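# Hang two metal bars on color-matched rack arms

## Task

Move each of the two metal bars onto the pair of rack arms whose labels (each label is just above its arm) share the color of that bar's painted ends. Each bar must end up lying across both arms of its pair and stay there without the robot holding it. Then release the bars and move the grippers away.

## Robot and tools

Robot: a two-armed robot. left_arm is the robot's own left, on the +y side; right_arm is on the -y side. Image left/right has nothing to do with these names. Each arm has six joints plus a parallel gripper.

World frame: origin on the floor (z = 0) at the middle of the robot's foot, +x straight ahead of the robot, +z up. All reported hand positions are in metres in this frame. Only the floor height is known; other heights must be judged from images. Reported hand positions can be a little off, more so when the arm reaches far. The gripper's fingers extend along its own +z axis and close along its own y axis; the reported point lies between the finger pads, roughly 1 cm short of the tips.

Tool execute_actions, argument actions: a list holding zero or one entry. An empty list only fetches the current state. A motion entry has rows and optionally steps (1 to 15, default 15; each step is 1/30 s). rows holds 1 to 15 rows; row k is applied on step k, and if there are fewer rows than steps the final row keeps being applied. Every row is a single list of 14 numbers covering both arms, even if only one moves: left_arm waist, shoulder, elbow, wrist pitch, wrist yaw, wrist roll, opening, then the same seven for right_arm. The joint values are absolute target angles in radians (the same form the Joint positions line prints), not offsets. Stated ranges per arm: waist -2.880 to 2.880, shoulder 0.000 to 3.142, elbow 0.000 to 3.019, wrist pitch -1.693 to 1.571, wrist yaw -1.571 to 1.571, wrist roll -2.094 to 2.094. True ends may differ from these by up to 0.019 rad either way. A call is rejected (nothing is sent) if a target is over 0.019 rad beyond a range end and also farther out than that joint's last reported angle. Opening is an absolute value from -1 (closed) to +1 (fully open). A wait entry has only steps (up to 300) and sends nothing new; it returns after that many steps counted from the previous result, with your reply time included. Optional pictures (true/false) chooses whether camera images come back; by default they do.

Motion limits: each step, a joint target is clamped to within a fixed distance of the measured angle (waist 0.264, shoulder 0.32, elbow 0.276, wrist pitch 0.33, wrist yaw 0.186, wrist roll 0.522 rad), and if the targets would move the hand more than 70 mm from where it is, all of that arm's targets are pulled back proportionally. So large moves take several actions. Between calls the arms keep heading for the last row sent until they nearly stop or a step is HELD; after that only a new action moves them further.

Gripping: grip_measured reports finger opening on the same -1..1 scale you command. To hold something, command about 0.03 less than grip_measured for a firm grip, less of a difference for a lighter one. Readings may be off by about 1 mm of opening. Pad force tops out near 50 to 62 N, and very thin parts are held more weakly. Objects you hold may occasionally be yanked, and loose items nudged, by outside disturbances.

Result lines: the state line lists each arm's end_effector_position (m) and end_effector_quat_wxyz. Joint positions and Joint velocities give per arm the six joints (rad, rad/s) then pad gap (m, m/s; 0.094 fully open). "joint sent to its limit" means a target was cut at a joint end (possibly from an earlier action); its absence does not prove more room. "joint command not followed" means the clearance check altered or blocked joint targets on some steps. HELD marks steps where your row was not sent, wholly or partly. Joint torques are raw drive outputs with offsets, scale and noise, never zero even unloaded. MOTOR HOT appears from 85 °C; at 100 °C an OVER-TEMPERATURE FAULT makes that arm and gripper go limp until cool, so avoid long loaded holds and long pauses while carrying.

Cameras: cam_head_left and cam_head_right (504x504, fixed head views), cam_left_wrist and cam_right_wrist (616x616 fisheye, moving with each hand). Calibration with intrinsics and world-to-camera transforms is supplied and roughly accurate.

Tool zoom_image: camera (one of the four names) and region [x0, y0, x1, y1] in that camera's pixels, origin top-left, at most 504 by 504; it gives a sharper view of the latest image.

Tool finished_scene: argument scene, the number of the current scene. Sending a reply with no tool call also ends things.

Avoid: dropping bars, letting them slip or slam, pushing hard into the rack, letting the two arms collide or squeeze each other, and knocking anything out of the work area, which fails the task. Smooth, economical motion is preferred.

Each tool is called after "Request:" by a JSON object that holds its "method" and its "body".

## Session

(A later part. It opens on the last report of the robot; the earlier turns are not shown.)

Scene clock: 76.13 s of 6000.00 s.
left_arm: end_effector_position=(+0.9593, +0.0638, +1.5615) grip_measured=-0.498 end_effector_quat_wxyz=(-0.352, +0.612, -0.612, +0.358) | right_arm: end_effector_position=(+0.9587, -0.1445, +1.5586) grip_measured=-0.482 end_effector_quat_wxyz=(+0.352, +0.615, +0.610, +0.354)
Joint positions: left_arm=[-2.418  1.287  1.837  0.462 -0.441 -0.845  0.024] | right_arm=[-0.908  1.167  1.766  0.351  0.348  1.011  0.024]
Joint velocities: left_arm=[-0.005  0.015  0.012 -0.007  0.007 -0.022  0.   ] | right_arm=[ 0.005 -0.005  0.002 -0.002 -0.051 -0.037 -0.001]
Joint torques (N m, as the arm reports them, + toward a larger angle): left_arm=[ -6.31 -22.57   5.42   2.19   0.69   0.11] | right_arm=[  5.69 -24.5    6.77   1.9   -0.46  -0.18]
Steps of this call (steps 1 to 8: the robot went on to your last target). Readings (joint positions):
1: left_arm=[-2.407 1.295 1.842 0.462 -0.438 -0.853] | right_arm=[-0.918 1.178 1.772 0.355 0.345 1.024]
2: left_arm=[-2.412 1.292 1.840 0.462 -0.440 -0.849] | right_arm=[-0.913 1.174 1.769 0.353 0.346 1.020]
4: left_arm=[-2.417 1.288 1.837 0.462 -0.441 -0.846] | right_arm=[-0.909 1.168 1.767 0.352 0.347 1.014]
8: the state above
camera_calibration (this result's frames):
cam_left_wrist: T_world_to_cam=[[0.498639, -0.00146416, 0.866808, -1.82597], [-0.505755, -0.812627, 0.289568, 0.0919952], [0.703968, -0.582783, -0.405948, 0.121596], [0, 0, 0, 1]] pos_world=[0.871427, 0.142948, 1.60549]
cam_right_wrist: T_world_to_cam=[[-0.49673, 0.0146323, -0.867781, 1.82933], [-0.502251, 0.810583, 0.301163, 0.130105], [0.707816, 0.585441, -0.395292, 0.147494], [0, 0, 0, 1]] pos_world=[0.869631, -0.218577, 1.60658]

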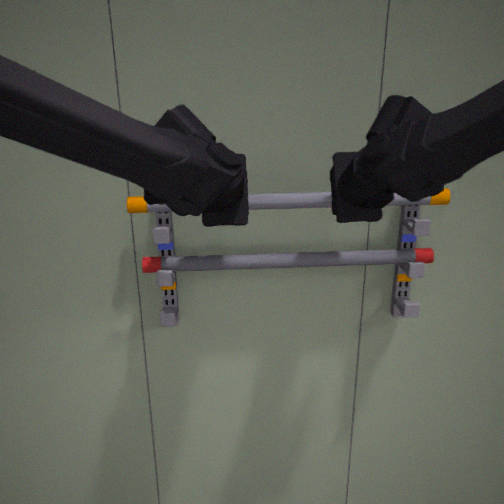

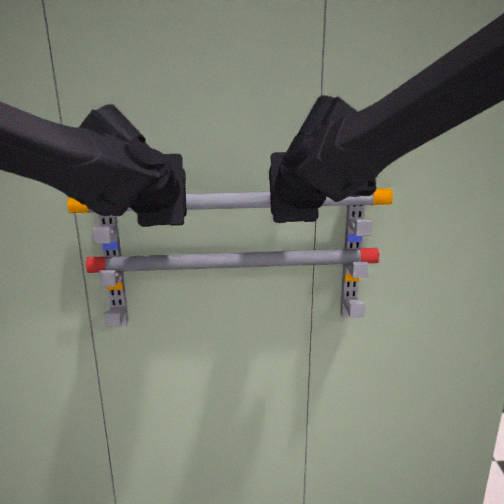

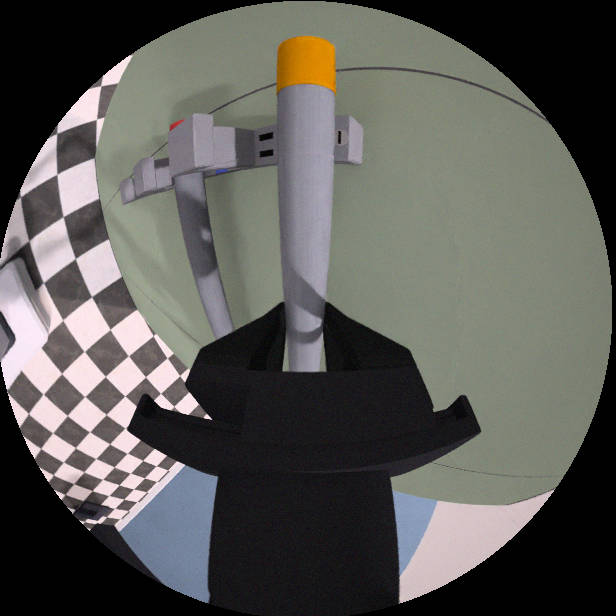

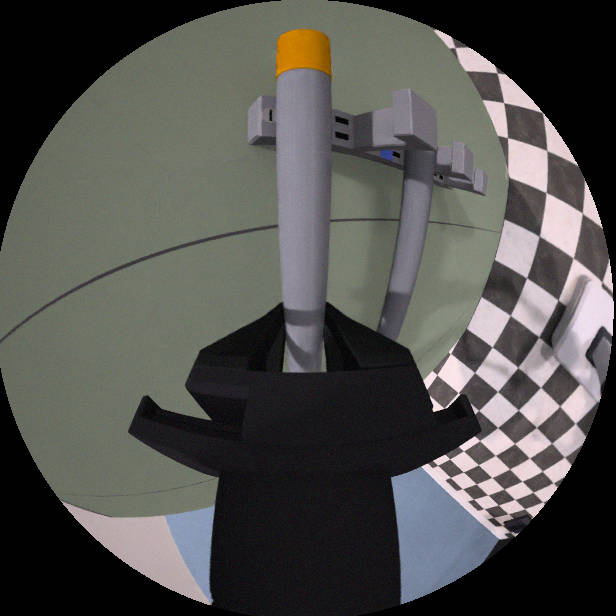

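Request:
{"method": "execute_actions", "body": {"actions": [{"rows":[[-2.436,1.229,1.835,0.527,-0.437,-0.835,-0.56,-0.887,1.096,1.77,0.41,0.343,1.002,-0.55],[-2.437,1.221,1.812,0.542,-0.437,-0.834,-0.56,-0.887,1.087,1.748,0.426,0.344,1.002,-0.55],[-2.438,1.213,1.79,0.556,-0.438,-0.833,-0.56,-0.886,1.079,1.726,0.439,0.344,1.001,-0.55],[-2.439,1.206,1.768,0.571,-0.438,-0.832,-0.56,-0.885,1.07,1.704,0.452,0.344,1.0,-0.55],[-2.44,1.198,1.745,0.586,-0.439,-0.831,-0.56,-0.885,1.062,1.682,0.465,0.344,1.0,-0.55],[-2.441,1.19,1.723,0.601,-0.439,-0.83,-0.56,-0.884,1.054,1.66,0.478,0.345,0.999,-0.55],[-2.442,1.182,1.701,0.616,-0.44,-0.829,-0.56,-0.883,1.045,1.638,0.49,0.345,0.998,-0.55],[-2.444,1.174,1.678,0.63,-0.44,-0.828,-0.56,-0.883,1.037,1.615,0.503,0.345,0.998,-0.55],[-2.445,1.166,1.656,0.645,-0.441,-0.826,-0.56,-0.882,1.028,1.593,0.516,0.345,0.997,-0.55],[-2.446,1.158,1.634,0.66,-0.441,-0.825,-0.56,-0.881,1.02,1.571,0.529,0.346,0.996,-0.55],[-2.447,1.15,1.611,0.675,-0.442,-0.824,-0.56,-0.881,1.012,1.549,0.542,0.346,0.996,-0.55],[-2.448,1.143,1.589,0.69,-0.442,-0.823,-0.56,-0.88,1.003,1.527,0.555,0.346,0.995,-0.55],[-2.449,1.135,1.567,0.704,-0.443,-0.822,-0.56,-0.879,0.995,1.505,0.568,0.346,0.994,-0.55],[-2.45,1.127,1.544,0.719,-0.443,-0.821,-0.56,-0.879,0.986,1.483,0.581,0.347,0.994,-0.55],[-2.451,1.119,1.522,0.734,-0.444,-0.82,-0.56,-0.878,0.978,1.461,0.594,0.347,0.993,-0.55]],"steps":15}], "pictures": false}}

Request:
{"method": "execute_actions", "body": {"actions": [{"rows":[[-2.451,1.119,1.522,0.734,-0.444,-0.82,-0.56,-0.878,0.978,1.461,0.594,0.347,0.993,-0.55],[-2.451,1.119,1.522,0.734,-0.444,-0.82,-0.56,-0.878,0.978,1.461,0.594,0.347,0.993,-0.55],[-2.435,1.14,1.528,0.73,-0.444,-0.832,-0.56,-0.895,0.991,1.467,0.594,0.347,1.006,-0.55],[-2.419,1.16,1.536,0.725,-0.444,-0.844,-0.56,-0.912,1.004,1.473,0.594,0.347,1.019,-0.55],[-2.406,1.171,1.544,0.72,-0.437,-0.856,-0.56,-0.924,1.017,1.481,0.597,0.34,1.029,-0.55],[-2.392,1.182,1.552,0.72,-0.429,-0.869,-0.56,-0.937,1.029,1.488,0.601,0.332,1.04,-0.55],[-2.379,1.192,1.56,0.72,-0.422,-0.881,-0.56,-0.949,1.042,1.496,0.604,0.325,1.05,-0.55],[-2.365,1.203,1.568,0.72,-0.415,-0.893,-0.56,-0.961,1.054,1.503,0.608,0.317,1.061,-0.55],[-2.352,1.214,1.576,0.72,-0.407,-0.905,-0.56,-0.974,1.067,1.511,0.611,0.31,1.071,-0.55],[-2.338,1.225,1.584,0.72,-0.4,-0.918,-0.56,-0.986,1.079,1.518,0.615,0.302,1.082,-0.55],[-2.325,1.236,1.591,0.72,-0.392,-0.93,-0.56,-0.999,1.092,1.525,0.618,0.295,1.092,-0.55],[-2.311,1.247,1.597,0.72,-0.385,-0.942,-0.56,-1.011,1.104,1.531,0.622,0.287,1.103,-0.55],[-2.298,1.257,1.603,0.72,-0.378,-0.954,-0.56,-1.023,1.117,1.537,0.625,0.28,1.113,-0.55],[-2.284,1.268,1.61,0.72,-0.37,-0.967,-0.56,-1.036,1.129,1.543,0.629,0.272,1.124,-0.55],[-2.271,1.279,1.616,0.72,-0.363,-0.979,-0.56,-1.048,1.142,1.549,0.632,0.265,1.134,-0.55]],"steps":15}], "pictures": false}}

Request:
{"method": "execute_actions", "body": {"actions": [{"rows":[[-2.261,1.292,1.626,0.72,-0.357,-0.988,-0.56,-1.057,1.157,1.559,0.635,0.26,1.141,-0.55],[-2.25,1.306,1.636,0.721,-0.351,-0.997,-0.56,-1.065,1.172,1.569,0.639,0.254,1.148,-0.55],[-2.24,1.319,1.647,0.721,-0.345,-1.005,-0.56,-1.074,1.186,1.578,0.642,0.249,1.155,-0.55],[-2.23,1.333,1.657,0.722,-0.339,-1.014,-0.56,-1.083,1.201,1.588,0.645,0.244,1.162,-0.55],[-2.22,1.346,1.667,0.722,-0.333,-1.023,-0.56,-1.092,1.216,1.598,0.649,0.238,1.169,-0.55],[-2.209,1.36,1.677,0.723,-0.327,-1.032,-0.56,-1.1,1.231,1.608,0.652,0.233,1.176,-0.55],[-2.199,1.373,1.687,0.723,-0.321,-1.041,-0.56,-1.109,1.246,1.618,0.656,0.227,1.183,-0.55],[-2.189,1.386,1.697,0.724,-0.315,-1.05,-0.56,-1.118,1.261,1.628,0.659,0.222,1.19,-0.55],[-2.179,1.4,1.708,0.724,-0.309,-1.058,-0.56,-1.127,1.275,1.637,0.662,0.217,1.197,-0.55],[-2.168,1.413,1.718,0.725,-0.303,-1.067,-0.56,-1.135,1.29,1.647,0.666,0.211,1.204,-0.55],[-2.158,1.427,1.728,0.725,-0.297,-1.076,-0.56,-1.144,1.305,1.657,0.669,0.206,1.211,-0.55]],"steps":15}], "pictures": false}}

Request:
{"method": "execute_actions", "body": {"actions": [{"steps":5}]}}

Scene clock: 89.13 s of 6000.00 s.
left_arm: end_effector_position=(+0.8933, +0.0617, +1.5667) grip_measured=-0.498 end_effector_quat_wxyz=(-0.356, +0.609, -0.607, +0.366) | right_arm: end_effector_position=(+0.8936, -0.1440, +1.5651) grip_measured=-0.482 end_effector_quat_wxyz=(+0.357, +0.609, +0.608, +0.362)
Joint positions: left_arm=[-2.44   1.181  1.552  0.665 -0.435 -0.822  0.024] | right_arm=[-0.892  1.047  1.487  0.529  0.34   0.991  0.024]
Joint velocities: left_arm=[-0.024 -0.249 -0.628  0.427 -0.007 -0.022 -0.   ] | right_arm=[-0.005 -0.239 -0.613  0.393 -0.11   0.022 -0.   ]
Joint torques (N m, as the arm reports them, + toward a larger angle): left_arm=[ -5.29 -20.17   4.01   1.98   0.18   0.03] | right_arm=[  5.   -21.67   5.01   2.45  -0.1   -0.07]
Steps of this call (steps 1 to 30: the robot went on to your last target; steps 31 to 90: nothing new was sent; then 9.50 s passed at rest; steps 91 to 105: all 15 steps of this action). Readings (joint positions):
91: left_arm=[-2.418 1.287 1.834 0.466 -0.440 -0.844] | right_arm=[-0.908 1.167 1.764 0.354 0.346 1.011]
92: left_arm=[-2.418 1.285 1.827 0.478 -0.437 -0.842] | right_arm=[-0.907 1.164 1.757 0.363 0.342 1.009]
94: left_arm=[-2.423 1.273 1.797 0.505 -0.434 -0.837] | right_arm=[-0.903 1.150 1.727 0.388 0.340 1.003]
98: left_arm=[-2.433 1.236 1.708 0.562 -0.434 -0.829] | right_arm=[-0.896 1.110 1.641 0.438 0.339 0.995]
105: the state above

Scene clock: 89.63 s of 6000.00 s.
left_arm: end_effector_position=(+0.8843, +0.0600, +1.5067) grip_measured=-0.498 end_effector_quat_wxyz=(-0.358, +0.605, -0.608, +0.368) | right_arm: end_effector_position=(+0.8834, -0.1430, +1.5049) grip_measured=-0.482 end_effector_quat_wxyz=(+0.359, +0.605, +0.611, +0.362)
Joint positions: left_arm=[-2.321  1.26   1.566  0.69  -0.365 -0.925  0.024] | right_arm=[-1.005  1.137  1.492  0.588  0.27   1.078  0.024]
Joint velocities: left_arm=[ 0.444  0.357  0.144 -0.002  0.168 -0.359  0.   ] | right_arm=[-0.405  0.435  0.173  0.11  -0.198  0.403 -0.001]
Joint torques (N m, as the arm reports them, + toward a larger angle): left_arm=[ -2.97 -17.96   5.99   1.91   0.27   0.04] | right_arm=[  2.2  -20.3    7.58   2.64  -0.19  -0.08]
Steps of this call (steps 1 to 15: all 15 steps of this action). Readings (joint positions):
1: left_arm=[-2.441 1.174 1.532 0.677 -0.436 -0.822] | right_arm=[-0.892 1.040 1.468 0.540 0.341 0.991]
2: left_arm=[-2.441 1.170 1.519 0.685 -0.437 -0.822] | right_arm=[-0.892 1.035 1.455 0.546 0.342 0.991]
4: left_arm=[-2.440 1.169 1.513 0.690 -0.439 -0.823] | right_arm=[-0.892 1.034 1.449 0.551 0.344 0.991]
8: left_arm=[-2.420 1.178 1.518 0.690 -0.413 -0.841] | right_arm=[-0.913 1.044 1.450 0.561 0.316 1.005]
15: the state above

Scene clock: 90.13 s of 6000.00 s.
left_arm: end_effector_position=(+0.8826, +0.0599, +1.4081) grip_measured=-0.498 end_effector_quat_wxyz=(-0.355, +0.608, -0.610, +0.364) | right_arm: end_effector_position=(+0.8803, -0.1400, +1.4035) grip_measured=-0.482 end_effector_quat_wxyz=(+0.353, +0.610, +0.613, +0.358)
Joint positions: left_arm=[-2.177  1.432  1.688  0.69  -0.293 -1.054  0.024] | right_arm=[-1.126  1.335  1.609  0.629  0.204  1.185  0.024]
Joint velocities: left_arm=[ 0.112  0.132 -0.007  0.012 -0.022 -0.125  0.001] | right_arm=[-0.073  0.122  0.002  0.017 -0.051  0.11   0.   ]
Joint torques (N m, as the arm reports them, + toward a larger angle): left_arm=[ -4.25 -21.14   6.04   2.03   0.22  -0.01] | right_arm=[  3.6  -23.15   7.28   2.83  -0.21   0.02]
Steps of this call (steps 1 to 15: all 15 steps of this action). Readings (joint positions):
1: left_arm=[-2.306 1.272 1.571 0.690 -0.359 -0.938] | right_arm=[-1.017 1.153 1.497 0.591 0.264 1.090]
2: left_arm=[-2.293 1.284 1.578 0.690 -0.354 -0.950] | right_arm=[-1.029 1.168 1.504 0.594 0.259 1.100]
4: left_arm=[-2.268 1.310 1.595 0.690 -0.344 -0.971] | right_arm=[-1.049 1.198 1.520 0.601 0.250 1.119]
8: left_arm=[-2.227 1.362 1.638 0.690 -0.318 -1.007] | right_arm=[-1.083 1.257 1.562 0.614 0.227 1.148]
15: the state above

Scene clock: 90.30 s of 6000.00 s.
left_arm: end_effector_position=(+0.8806, +0.0600, +1.4031) grip_measured=-0.498 end_effector_quat_wxyz=(-0.354, +0.609, -0.610, +0.363) | right_arm: end_effector_position=(+0.8783, -0.1398, +1.3987) grip_measured=-0.482 end_effector_quat_wxyz=(+0.352, +0.611, +0.613, +0.357)
Joint positions: left_arm=[-2.172  1.438  1.689  0.69  -0.292 -1.061  0.024] | right_arm=[-1.129  1.341  1.61   0.629  0.204  1.19   0.024]
Joint velocities: left_arm=[-0.005  0.005  0.002 -0.007  0.022 -0.081 -0.   ] | right_arm=[-0.024 -0.034  0.032  0.022 -0.095 -0.081 -0.001]
Joint torques (N m, as the arm reports them, + toward a larger angle): left_arm=[ -3.86 -21.27   5.8    2.1    0.12  -0.1 ] | right_arm=[  3.12 -23.09   7.07   2.81  -0.08   0.12]
Steps of this call (steps 1 to 5: the robot went on to your last target). Readings (joint positions):
1: left_arm=[-2.174 1.436 1.688 0.690 -0.293 -1.057] | right_arm=[-1.128 1.338 1.609 0.629 0.205 1.187]
2: left_arm=[-2.172 1.438 1.688 0.690 -0.293 -1.059] | right_arm=[-1.129 1.341 1.609 0.629 0.205 1.189]
4: left_arm=[-2.172 1.438 1.688 0.690 -0.293 -1.061] | right_arm=[-1.129 1.341 1.609 0.629 0.205 1.190]
5: the state above
camera_calibration (this result's frames):
cam_left_wrist: T_world_to_cam=[[0.488184, -0.000917067, 0.87274, -1.64855], [-0.512215, -0.809957, 0.285666, 0.106013], [0.70662, -0.586489, -0.395878, 0.0942636], [0, 0, 0, 1]] pos_world=[0.792491, 0.139639, 1.44579]
cam_right_wrist: T_world_to_cam=[[-0.493744, 0.00881667, -0.869562, 1.64964], [-0.512417, 0.804958, 0.299116, 0.145091], [0.702599, 0.593266, -0.392926, 0.14088], [0, 0, 0, 1]] pos_world=[0.789866, -0.214916, 1.44642]

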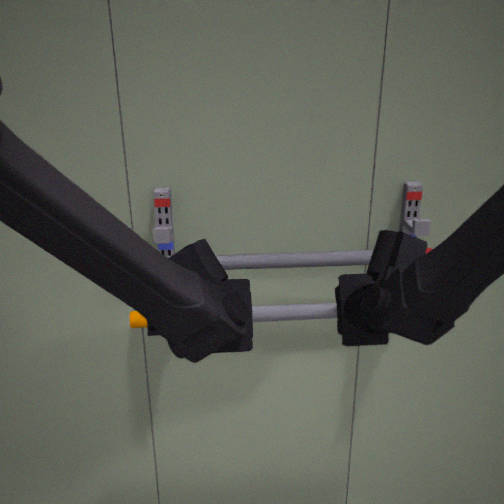

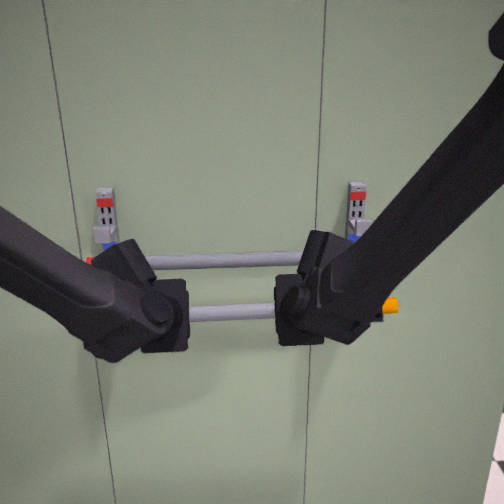

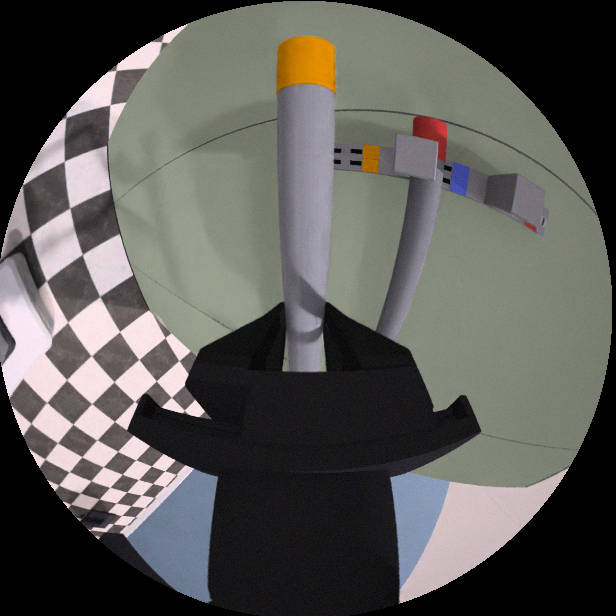

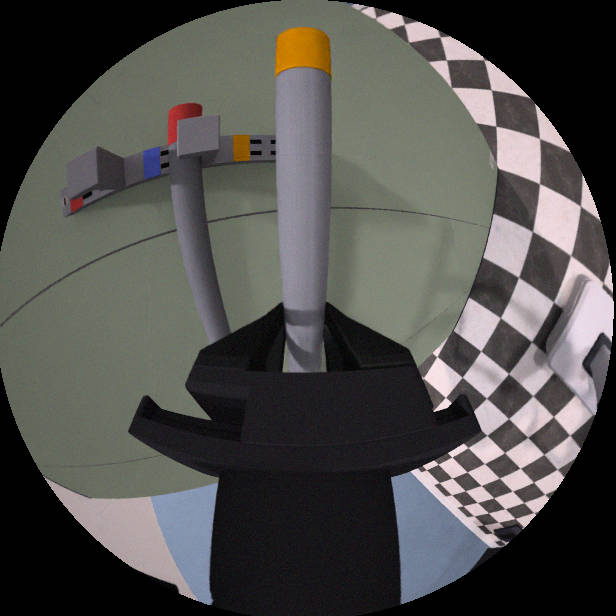

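Request:
{"method": "execute_actions", "body": {"actions": [{"rows":[[-2.153,1.439,1.733,0.772,-0.277,-1.059,-0.56,-1.148,1.317,1.662,0.712,0.19,1.208,-0.55],[-2.149,1.45,1.739,0.802,-0.261,-1.058,-0.56,-1.151,1.33,1.667,0.745,0.179,1.209,-0.55],[-2.144,1.462,1.744,0.832,-0.245,-1.057,-0.56,-1.155,1.342,1.672,0.778,0.167,1.209,-0.55],[-2.14,1.473,1.749,0.861,-0.23,-1.055,-0.56,-1.159,1.354,1.676,0.811,0.155,1.209,-0.55],[-2.135,1.485,1.755,0.891,-0.214,-1.054,-0.56,-1.163,1.367,1.681,0.844,0.143,1.21,-0.55],[-2.13,1.497,1.76,0.921,-0.199,-1.053,-0.56,-1.166,1.379,1.686,0.877,0.132,1.21,-0.55],[-2.126,1.508,1.765,0.951,-0.183,-1.052,-0.56,-1.17,1.391,1.691,0.91,0.12,1.21,-0.55],[-2.121,1.52,1.771,0.981,-0.168,-1.051,-0.56,-1.174,1.404,1.696,0.944,0.108,1.211,-0.55],[-2.117,1.531,1.776,1.011,-0.152,-1.05,-0.56,-1.178,1.416,1.701,0.977,0.096,1.211,-0.55],[-2.112,1.543,1.781,1.041,-0.137,-1.049,-0.56,-1.181,1.428,1.706,1.01,0.085,1.211,-0.55],[-2.107,1.555,1.787,1.071,-0.121,-1.048,-0.56,-1.185,1.441,1.711,1.043,0.073,1.212,-0.55],[-2.103,1.566,1.792,1.1,-0.106,-1.046,-0.56,-1.189,1.453,1.715,1.076,0.061,1.212,-0.55],[-2.098,1.578,1.797,1.13,-0.09,-1.045,-0.56,-1.193,1.465,1.72,1.109,0.049,1.212,-0.55],[-2.094,1.589,1.803,1.16,-0.075,-1.044,-0.56,-1.196,1.478,1.725,1.142,0.038,1.213,-0.55],[-2.089,1.601,1.808,1.19,-0.059,-1.043,-0.56,-1.2,1.49,1.73,1.175,0.026,1.213,-0.55]],"steps":15}], "pictures": false}}

Request:
{"method": "execute_actions", "body": {"actions": [{"steps":8}]}}

Scene clock: 109.13 s of 6000.00 s.
left_arm: end_effector_position=(+0.8910, +0.0596, +1.4240) grip_measured=-0.498 end_effector_quat_wxyz=(-0.469, +0.524, -0.530, +0.473) | right_arm: end_effector_position=(+0.8909, -0.1393, +1.4194) grip_measured=-0.482 end_effector_quat_wxyz=(+0.464, +0.529, +0.531, +0.471)
Joint positions: left_arm=[-2.124  1.574  1.763  1.093 -0.07  -1.029  0.024] | right_arm=[-1.169  1.483  1.677  1.069  0.033  1.182  0.024]
Joint velocities: left_arm=[ 0.171  0.396  0.139  0.886  0.388 -0.037 -0.001] | right_arm=[-0.151  0.435  0.105  0.989 -0.344  0.095 -0.001]
Joint torques (N m, as the arm reports them, + toward a larger angle): left_arm=[ -4.41 -20.84   5.43   2.21   0.29  -0.09] | right_arm=[  2.95 -21.74   6.68   2.76  -0.13   0.09]
Steps of this call (steps 1 to 15: the robot went on to your last target; steps 16 to 90: nothing new was sent; then 15.33 s passed at rest; steps 91 to 105: all 15 steps of this action). Readings (joint positions):
91: left_arm=[-2.172 1.438 1.690 0.698 -0.285 -1.061] | right_arm=[-1.129 1.341 1.611 0.637 0.197 1.190]
92: left_arm=[-2.171 1.440 1.690 0.716 -0.273 -1.059] | right_arm=[-1.130 1.343 1.611 0.655 0.188 1.190]
94: left_arm=[-2.170 1.449 1.698 0.768 -0.240 -1.051] | right_arm=[-1.132 1.352 1.619 0.710 0.163 1.186]
98: left_arm=[-2.162 1.485 1.728 0.884 -0.173 -1.033] | right_arm=[-1.140 1.389 1.646 0.838 0.112 1.177]
105: the state above

Scene clock: 109.40 s of 6000.00 s.
left_arm: end_effector_position=(+0.8792, +0.0596, +1.4073) grip_measured=-0.498 end_effector_quat_wxyz=(-0.480, +0.517, -0.525, +0.476) | right_arm: end_effector_position=(+0.8785, -0.1384, +1.4014) grip_measured=-0.482 end_effector_quat_wxyz=(+0.471, +0.526, +0.524, +0.477)
Joint positions: left_arm=[-2.105  1.614  1.769  1.15  -0.058 -1.037  0.024] | right_arm=[-1.184  1.528  1.682  1.131  0.024  1.198  0.024]
Joint velocities: left_arm=[ 0.005 -0.005  0.017  0.042  0.037  0.007  0.   ] | right_arm=[-0.015 -0.015  0.032  0.037 -0.125 -0.051 -0.   ]
Joint torques (N m, as the arm reports them, + toward a larger angle): left_arm=[ -4.65 -21.2    5.48   2.52   0.34  -0.01] | right_arm=[  3.4  -23.07   6.63   2.99  -0.17   0.05]
Steps of this call (steps 1 to 8: the robot went on to your last target). Readings (joint positions):
1: left_arm=[-2.119 1.586 1.767 1.117 -0.061 -1.030] | right_arm=[-1.173 1.497 1.681 1.096 0.026 1.185]
2: left_arm=[-2.114 1.596 1.769 1.133 -0.059 -1.031] | right_arm=[-1.176 1.507 1.682 1.113 0.025 1.188]
4: left_arm=[-2.108 1.609 1.769 1.147 -0.059 -1.035] | right_arm=[-1.181 1.521 1.682 1.127 0.025 1.195]
8: the state above
camera_calibration (this result's frames):
cam_left_wrist: T_world_to_cam=[[0.0888359, -0.0181793, 0.99588, -1.47273], [-0.579076, -0.814443, 0.0367883, 0.513061], [0.810419, -0.579959, -0.0828789, -0.435425], [0, 0, 0, 1]] pos_world=[0.78081, 0.138557, 1.4117]
cam_right_wrist: T_world_to_cam=[[-0.097287, 0.0160959, -0.995126, 1.48076], [-0.58576, 0.807427, 0.0703259, 0.528684], [0.804624, 0.589747, -0.0691238, -0.402946], [0, 0, 0, 1]] pos_world=[0.777961, -0.213072, 1.40851]

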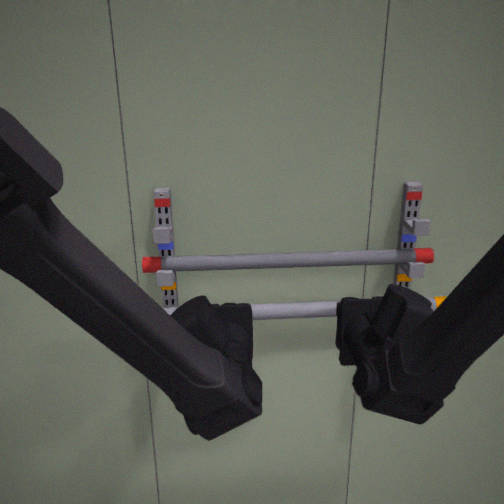

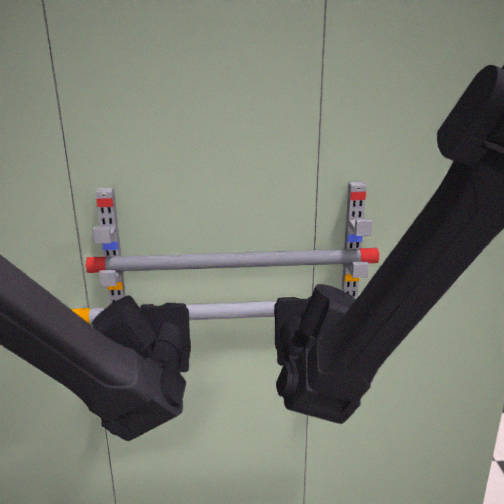

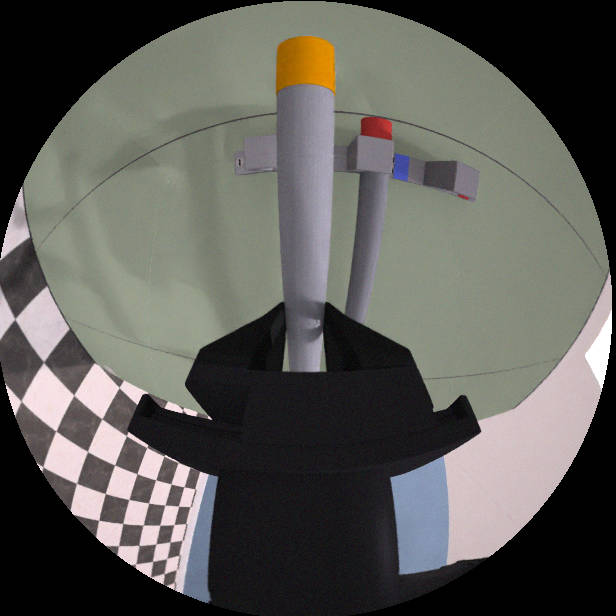

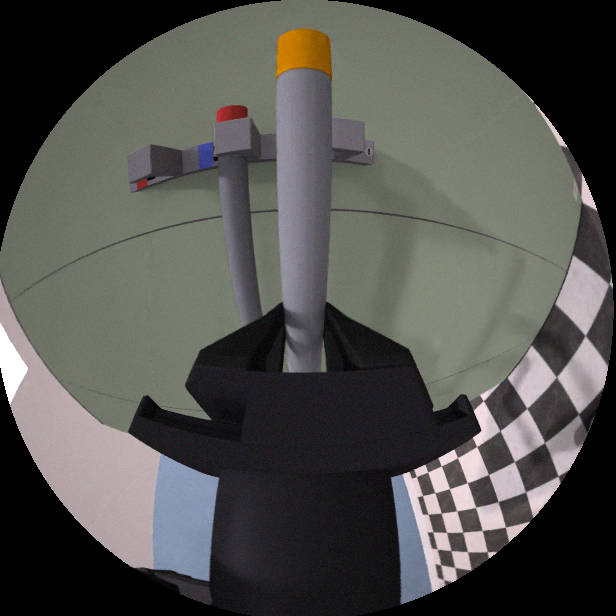

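Request:
{"method": "execute_actions", "body": {"actions": [{"rows":[[-2.089,1.601,1.812,1.155,-0.06,-1.05,-0.56,-1.2,1.49,1.732,1.15,0.028,1.21,-0.55],[-2.089,1.606,1.83,1.138,-0.06,-1.055,-0.56,-1.2,1.494,1.749,1.136,0.028,1.21,-0.55],[-2.089,1.611,1.848,1.125,-0.06,-1.06,-0.56,-1.2,1.499,1.766,1.123,0.028,1.21,-0.55],[-2.089,1.615,1.865,1.111,-0.06,-1.062,-0.56,-1.2,1.503,1.782,1.111,0.028,1.21,-0.55],[-2.089,1.62,1.883,1.097,-0.06,-1.062,-0.56,-1.2,1.508,1.799,1.098,0.028,1.21,-0.55],[-2.089,1.625,1.901,1.084,-0.06,-1.062,-0.56,-1.2,1.512,1.816,1.086,0.028,1.21,-0.55],[-2.089,1.63,1.919,1.07,-0.06,-1.062,-0.56,-1.2,1.517,1.833,1.074,0.028,1.21,-0.55],[-2.089,1.635,1.937,1.056,-0.06,-1.062,-0.56,-1.2,1.521,1.85,1.061,0.028,1.21,-0.55],[-2.089,1.639,1.954,1.042,-0.06,-1.062,-0.56,-1.2,1.526,1.866,1.049,0.028,1.21,-0.55],[-2.089,1.644,1.972,1.029,-0.06,-1.062,-0.56,-1.2,1.53,1.883,1.036,0.028,1.21,-0.55],[-2.089,1.649,1.99,1.015,-0.06,-1.062,-0.56,-1.2,1.535,1.9,1.024,0.028,1.21,-0.55]],"steps":15}]}}

Scene clock: 117.77 s of 6000.00 s.
left_arm: end_effector_position=(+0.9272, +0.0599, +1.4169) grip_measured=-0.498 end_effector_quat_wxyz=(-0.478, +0.514, -0.523, +0.484) | right_arm: end_effector_position=(+0.9263, -0.1409, +1.4121) grip_measured=-0.482 end_effector_quat_wxyz=(+0.473, +0.521, +0.522, +0.483)
Joint positions: left_arm=[-2.106  1.651  1.944  1.017 -0.043 -1.043  0.024] | right_arm=[-1.184  1.56   1.848  1.008  0.012  1.198  0.024]
Joint velocities: left_arm=[-0.015 -0.005 -0.007 -0.051  0.022  0.007  0.   ] | right_arm=[-0.005 -0.005 -0.002 -0.032 -0.007  0.066  0.   ]
Joint torques (N m, as the arm reports them, + toward a larger angle): left_arm=[ -4.86 -21.92   6.53   1.15  -0.23  -0.14] | right_arm=[  3.5  -23.06   7.77   2.17   0.3    0.02]
Steps of this call (steps 1 to 30: the robot went on to your last target; steps 31 to 90: nothing new was sent; then 4.87 s passed at rest; steps 91 to 105: all 15 steps of this action). Readings (joint positions):
91: left_arm=[-2.105 1.614 1.773 1.152 -0.053 -1.037] | right_arm=[-1.184 1.528 1.687 1.133 0.020 1.198]
92: left_arm=[-2.105 1.614 1.775 1.151 -0.053 -1.038] | right_arm=[-1.184 1.528 1.689 1.132 0.020 1.198]
94: left_arm=[-2.105 1.617 1.790 1.137 -0.053 -1.041] | right_arm=[-1.184 1.530 1.703 1.118 0.020 1.198]
98: left_arm=[-2.105 1.632 1.860 1.085 -0.047 -1.043] | right_arm=[-1.184 1.542 1.768 1.069 0.016 1.198]
105: the state above
camera_calibration (this result's frames):
cam_left_wrist: T_world_to_cam=[[0.0760733, -0.00984935, 0.997054, -1.47681], [-0.58776, -0.808195, 0.0368613, 0.548331], [0.805451, -0.588833, -0.0672711, -0.49033], [0, 0, 0, 1]] pos_world=[0.829569, 0.13989, 1.41926]
cam_right_wrist: T_world_to_cam=[[-0.0826648, 0.016445, -0.996442, 1.48442], [-0.592513, 0.80314, 0.0624096, 0.574785], [0.801308, 0.595564, -0.0566475, -0.452891], [0, 0, 0, 1]] pos_world=[0.826182, -0.216318, 1.41761]

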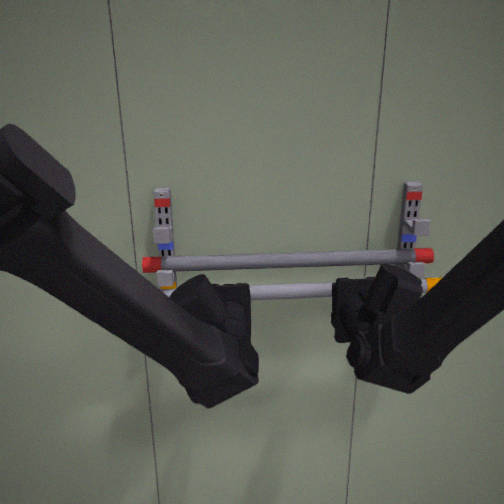

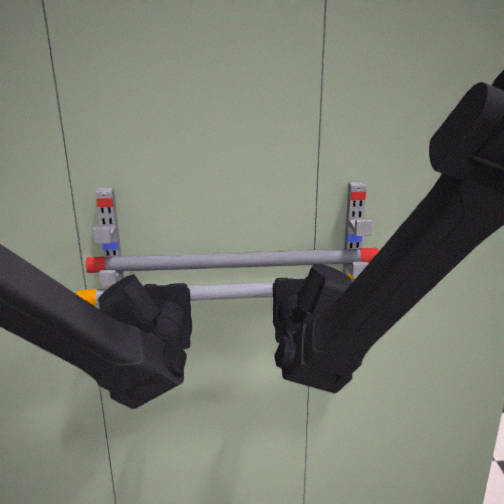

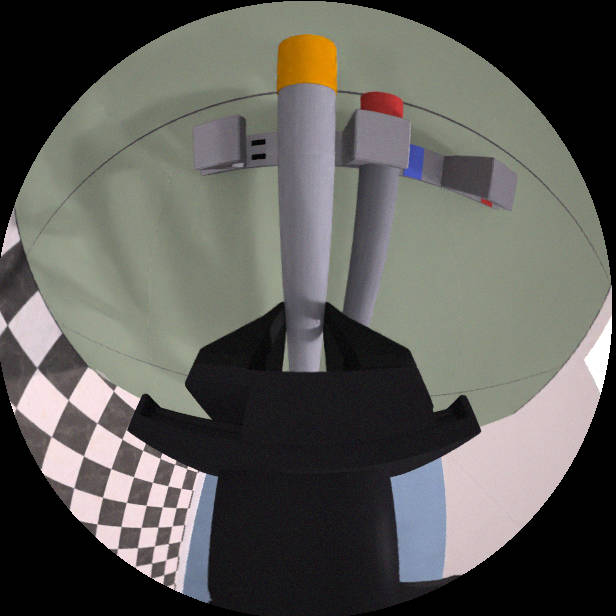

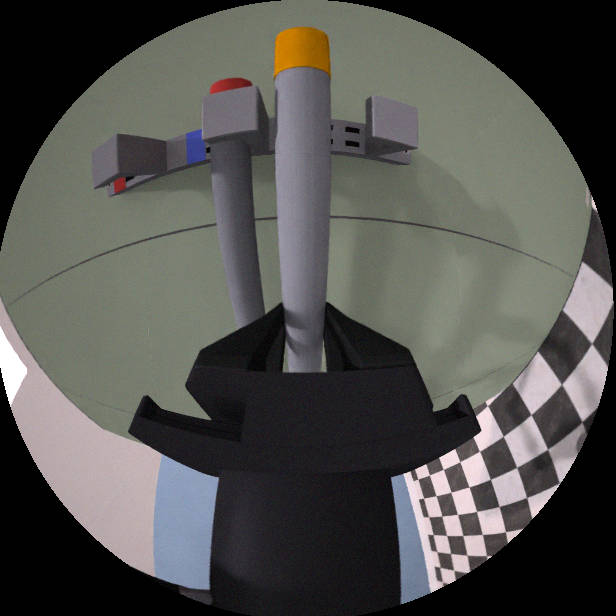

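Request:
{"method": "execute_actions", "body": {"actions": []}}

Scene clock: 126.90 s of 6000.00 s.
left_arm: end_effector_position=(+0.9266, +0.0594, +1.4156) grip_measured=-0.498 end_effector_quat_wxyz=(-0.477, +0.514, -0.523, +0.483) | right_arm: end_effector_position=(+0.9259, -0.1410, +1.4108) grip_measured=-0.482 end_effector_quat_wxyz=(+0.473, +0.522, +0.522, +0.481)
Joint positions: left_arm=[-2.106  1.653  1.944  1.017 -0.044 -1.043  0.024] | right_arm=[-1.184  1.562  1.849  1.008  0.015  1.198  0.024]
Joint velocities: left_arm=[-0.024 -0.015 -0.007 -0.007  0.022 -0.051 -0.001] | right_arm=[-0.015 -0.005 -0.002 -0.007 -0.022  0.007 -0.001]
Joint torques (N m, as the arm reports them, + toward a larger angle): left_arm=[ -4.63 -22.17   6.66   1.07  -0.19  -0.12] | right_arm=[  3.53 -23.29   7.77   2.06   0.19   0.03]
Steps of this call (steps 1 to 15: the robot went on to your last target; steps 16 to 90: nothing new was sent; then 6.13 s passed at rest). Readings (joint positions):
1: left_arm=[-2.106 1.651 1.944 1.017 -0.043 -1.043] | right_arm=[-1.184 1.560 1.849 1.008 0.012 1.198]
2: left_arm=[-2.106 1.651 1.944 1.017 -0.043 -1.043] | right_arm=[-1.184 1.560 1.849 1.008 0.012 1.198]
4: left_arm=[-2.106 1.652 1.944 1.017 -0.043 -1.043] | right_arm=[-1.184 1.561 1.849 1.008 0.014 1.198]
8: left_arm=[-2.106 1.653 1.944 1.017 -0.044 -1.043] | right_arm=[-1.184 1.562 1.849 1.008 0.015 1.198]
90: the state above
All arms were judged still, so your last target was given up. Only a new action makes them travel on or press farther. Fingers that are still opening or closing keep moving.
camera_calibration (this result's frames):
cam_left_wrist: T_world_to_cam=[[0.0782938, -0.00958294, 0.996884, -1.47736], [-0.587631, -0.808219, 0.0383823, 0.545361], [0.805332, -0.588805, -0.0689097, -0.487791], [0, 0, 0, 1]] pos_world=[0.828973, 0.1394, 1.41821]
cam_right_wrist: T_world_to_cam=[[-0.0851683, 0.0163877, -0.996232, 1.48513], [-0.590541, 0.804489, 0.0637191, 0.571172], [0.802501, 0.593742, -0.0588393, -0.450865], [0, 0, 0, 1]] pos_world=[0.825606, -0.216142, 1.41661]

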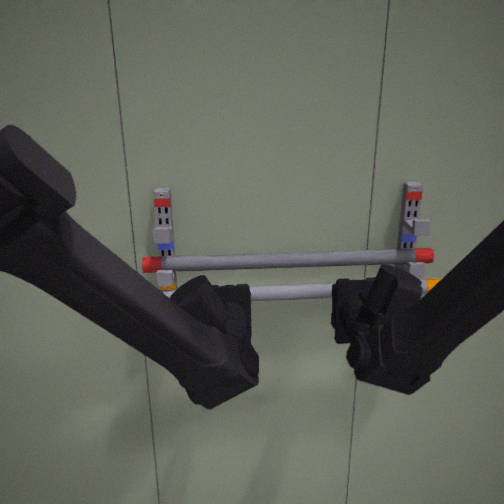

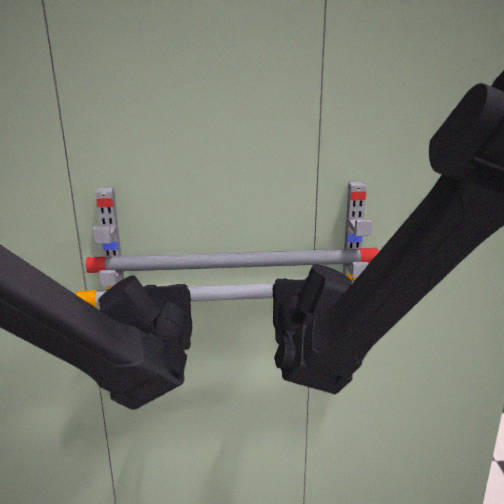

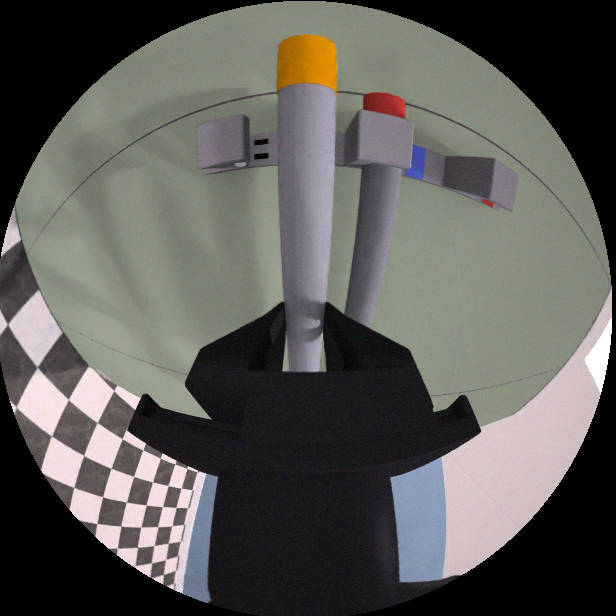

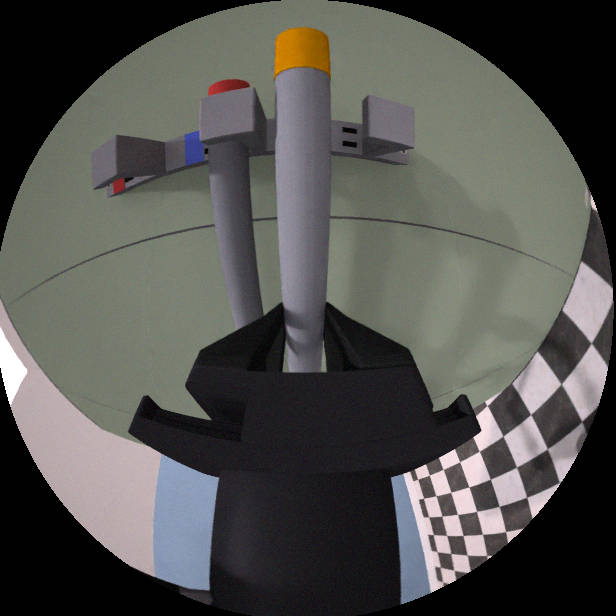

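Request:
{"method": "execute_actions", "body": {"actions": [{"rows":[[-2.089,1.654,2.005,1.005,-0.06,-1.062,-0.56,-1.2,1.54,1.914,1.014,0.029,1.209,-0.55],[-2.089,1.66,2.02,0.994,-0.061,-1.062,-0.56,-1.199,1.546,1.929,1.004,0.029,1.208,-0.55],[-2.089,1.665,2.035,0.984,-0.061,-1.063,-0.56,-1.199,1.551,1.943,0.994,0.03,1.208,-0.55],[-2.088,1.671,2.05,0.973,-0.062,-1.063,-0.56,-1.198,1.557,1.958,0.984,0.03,1.207,-0.55],[-2.088,1.676,2.065,0.963,-0.062,-1.063,-0.56,-1.198,1.562,1.972,0.974,0.031,1.206,-0.55],[-2.088,1.682,2.08,0.952,-0.063,-1.064,-0.56,-1.198,1.568,1.986,0.964,0.031,1.205,-0.55],[-2.088,1.687,2.095,0.942,-0.063,-1.064,-0.56,-1.197,1.573,2.001,0.954,0.032,1.204,-0.55],[-2.088,1.693,2.11,0.931,-0.064,-1.064,-0.56,-1.197,1.579,2.015,0.944,0.032,1.204,-0.55],[-2.087,1.698,2.125,0.921,-0.064,-1.065,-0.56,-1.196,1.584,2.03,0.934,0.033,1.203,-0.55],[-2.087,1.704,2.14,0.91,-0.065,-1.065,-0.56,-1.196,1.59,2.044,0.924,0.033,1.202,-0.55],[-2.087,1.709,2.155,0.9,-0.065,-1.066,-0.56,-1.195,1.595,2.058,0.914,0.034,1.201,-0.55],[-2.087,1.715,2.169,0.889,-0.065,-1.066,-0.56,-1.195,1.6,2.072,0.904,0.034,1.2,-0.55]],"steps":15}]}}

Scene clock: 133.90 s of 6000.00 s.
left_arm: end_effector_position=(+0.9620, +0.0595, +1.4139) grip_measured=-0.498 end_effector_quat_wxyz=(-0.476, +0.518, -0.524, +0.480) | right_arm: end_effector_position=(+0.9597, -0.1415, +1.4077) grip_measured=-0.482 end_effector_quat_wxyz=(+0.473, +0.525, +0.522, +0.478)
Joint positions: left_arm=[-2.106  1.712  2.119  0.896 -0.053 -1.044  0.024] | right_arm=[-1.184  1.618  2.009  0.901  0.023  1.198  0.024]
Joint velocities: left_arm=[-0.015 -0.015  0.012 -0.032 -0.022  0.037 -0.001] | right_arm=[-0.005  0.005  0.027 -0.022 -0.095  0.022 -0.   ]
Joint torques (N m, as the arm reports them, + toward a larger angle): left_arm=[ -4.59 -22.75   7.6    1.06   0.03  -0.19] | right_arm=[  4.02 -23.63   9.15   1.77   0.1   -0.07]
Steps of this call (steps 1 to 90: nothing new was sent; then 3.50 s passed at rest; steps 91 to 105: all 15 steps of this action). Readings (joint positions):
91: left_arm=[-2.106 1.653 1.946 1.015 -0.044 -1.043] | right_arm=[-1.184 1.562 1.850 1.007 0.015 1.198]
92: left_arm=[-2.106 1.655 1.951 1.011 -0.045 -1.044] | right_arm=[-1.184 1.563 1.855 1.002 0.016 1.198]
94: left_arm=[-2.106 1.663 1.975 0.996 -0.047 -1.044] | right_arm=[-1.184 1.572 1.877 0.988 0.019 1.198]
98: left_arm=[-2.106 1.685 2.036 0.956 -0.050 -1.044] | right_arm=[-1.184 1.593 1.936 0.951 0.020 1.198]
105: the state above
camera_calibration (this result's frames):
cam_left_wrist: T_world_to_cam=[[0.0875123, -0.00956183, 0.996118, -1.48619], [-0.58301, -0.811303, 0.0434316, 0.554908], [0.807738, -0.584547, -0.0765737, -0.508138], [0, 0, 0, 1]] pos_world=[0.864019, 0.138958, 1.41741]
cam_right_wrist: T_world_to_cam=[[-0.0910698, 0.0162581, -0.995712, 1.48985], [-0.585492, 0.807926, 0.0667423, 0.583156], [0.805546, 0.58906, -0.0640586, -0.474106], [0, 0, 0, 1]] pos_world=[0.859028, -0.216092, 1.41417]

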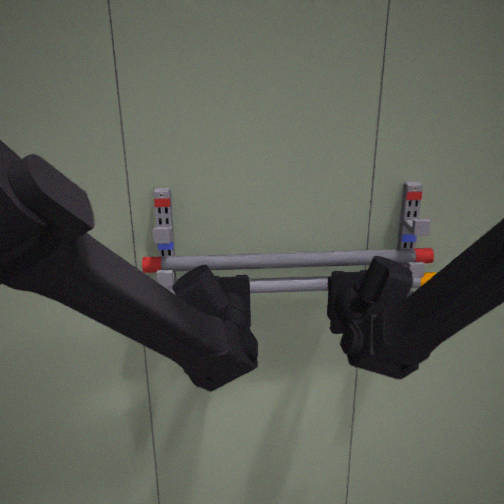

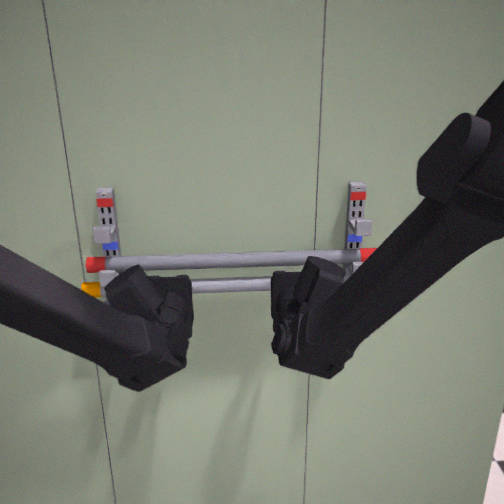

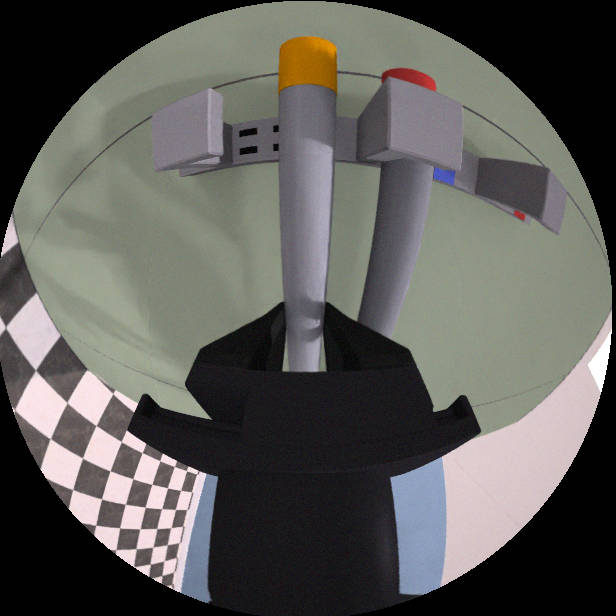

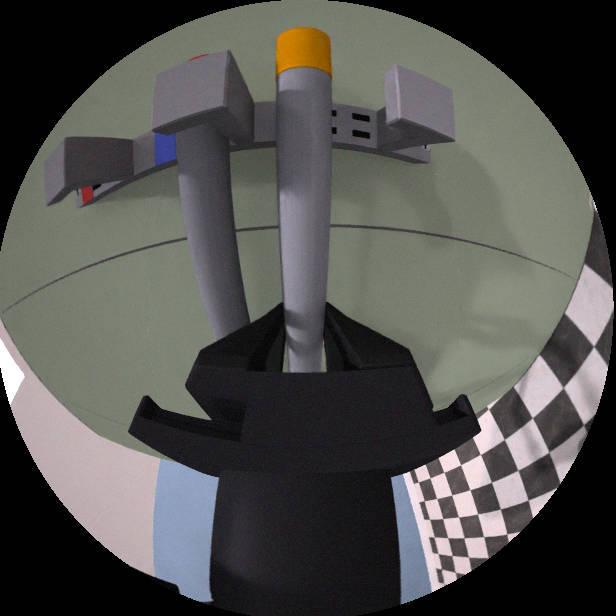

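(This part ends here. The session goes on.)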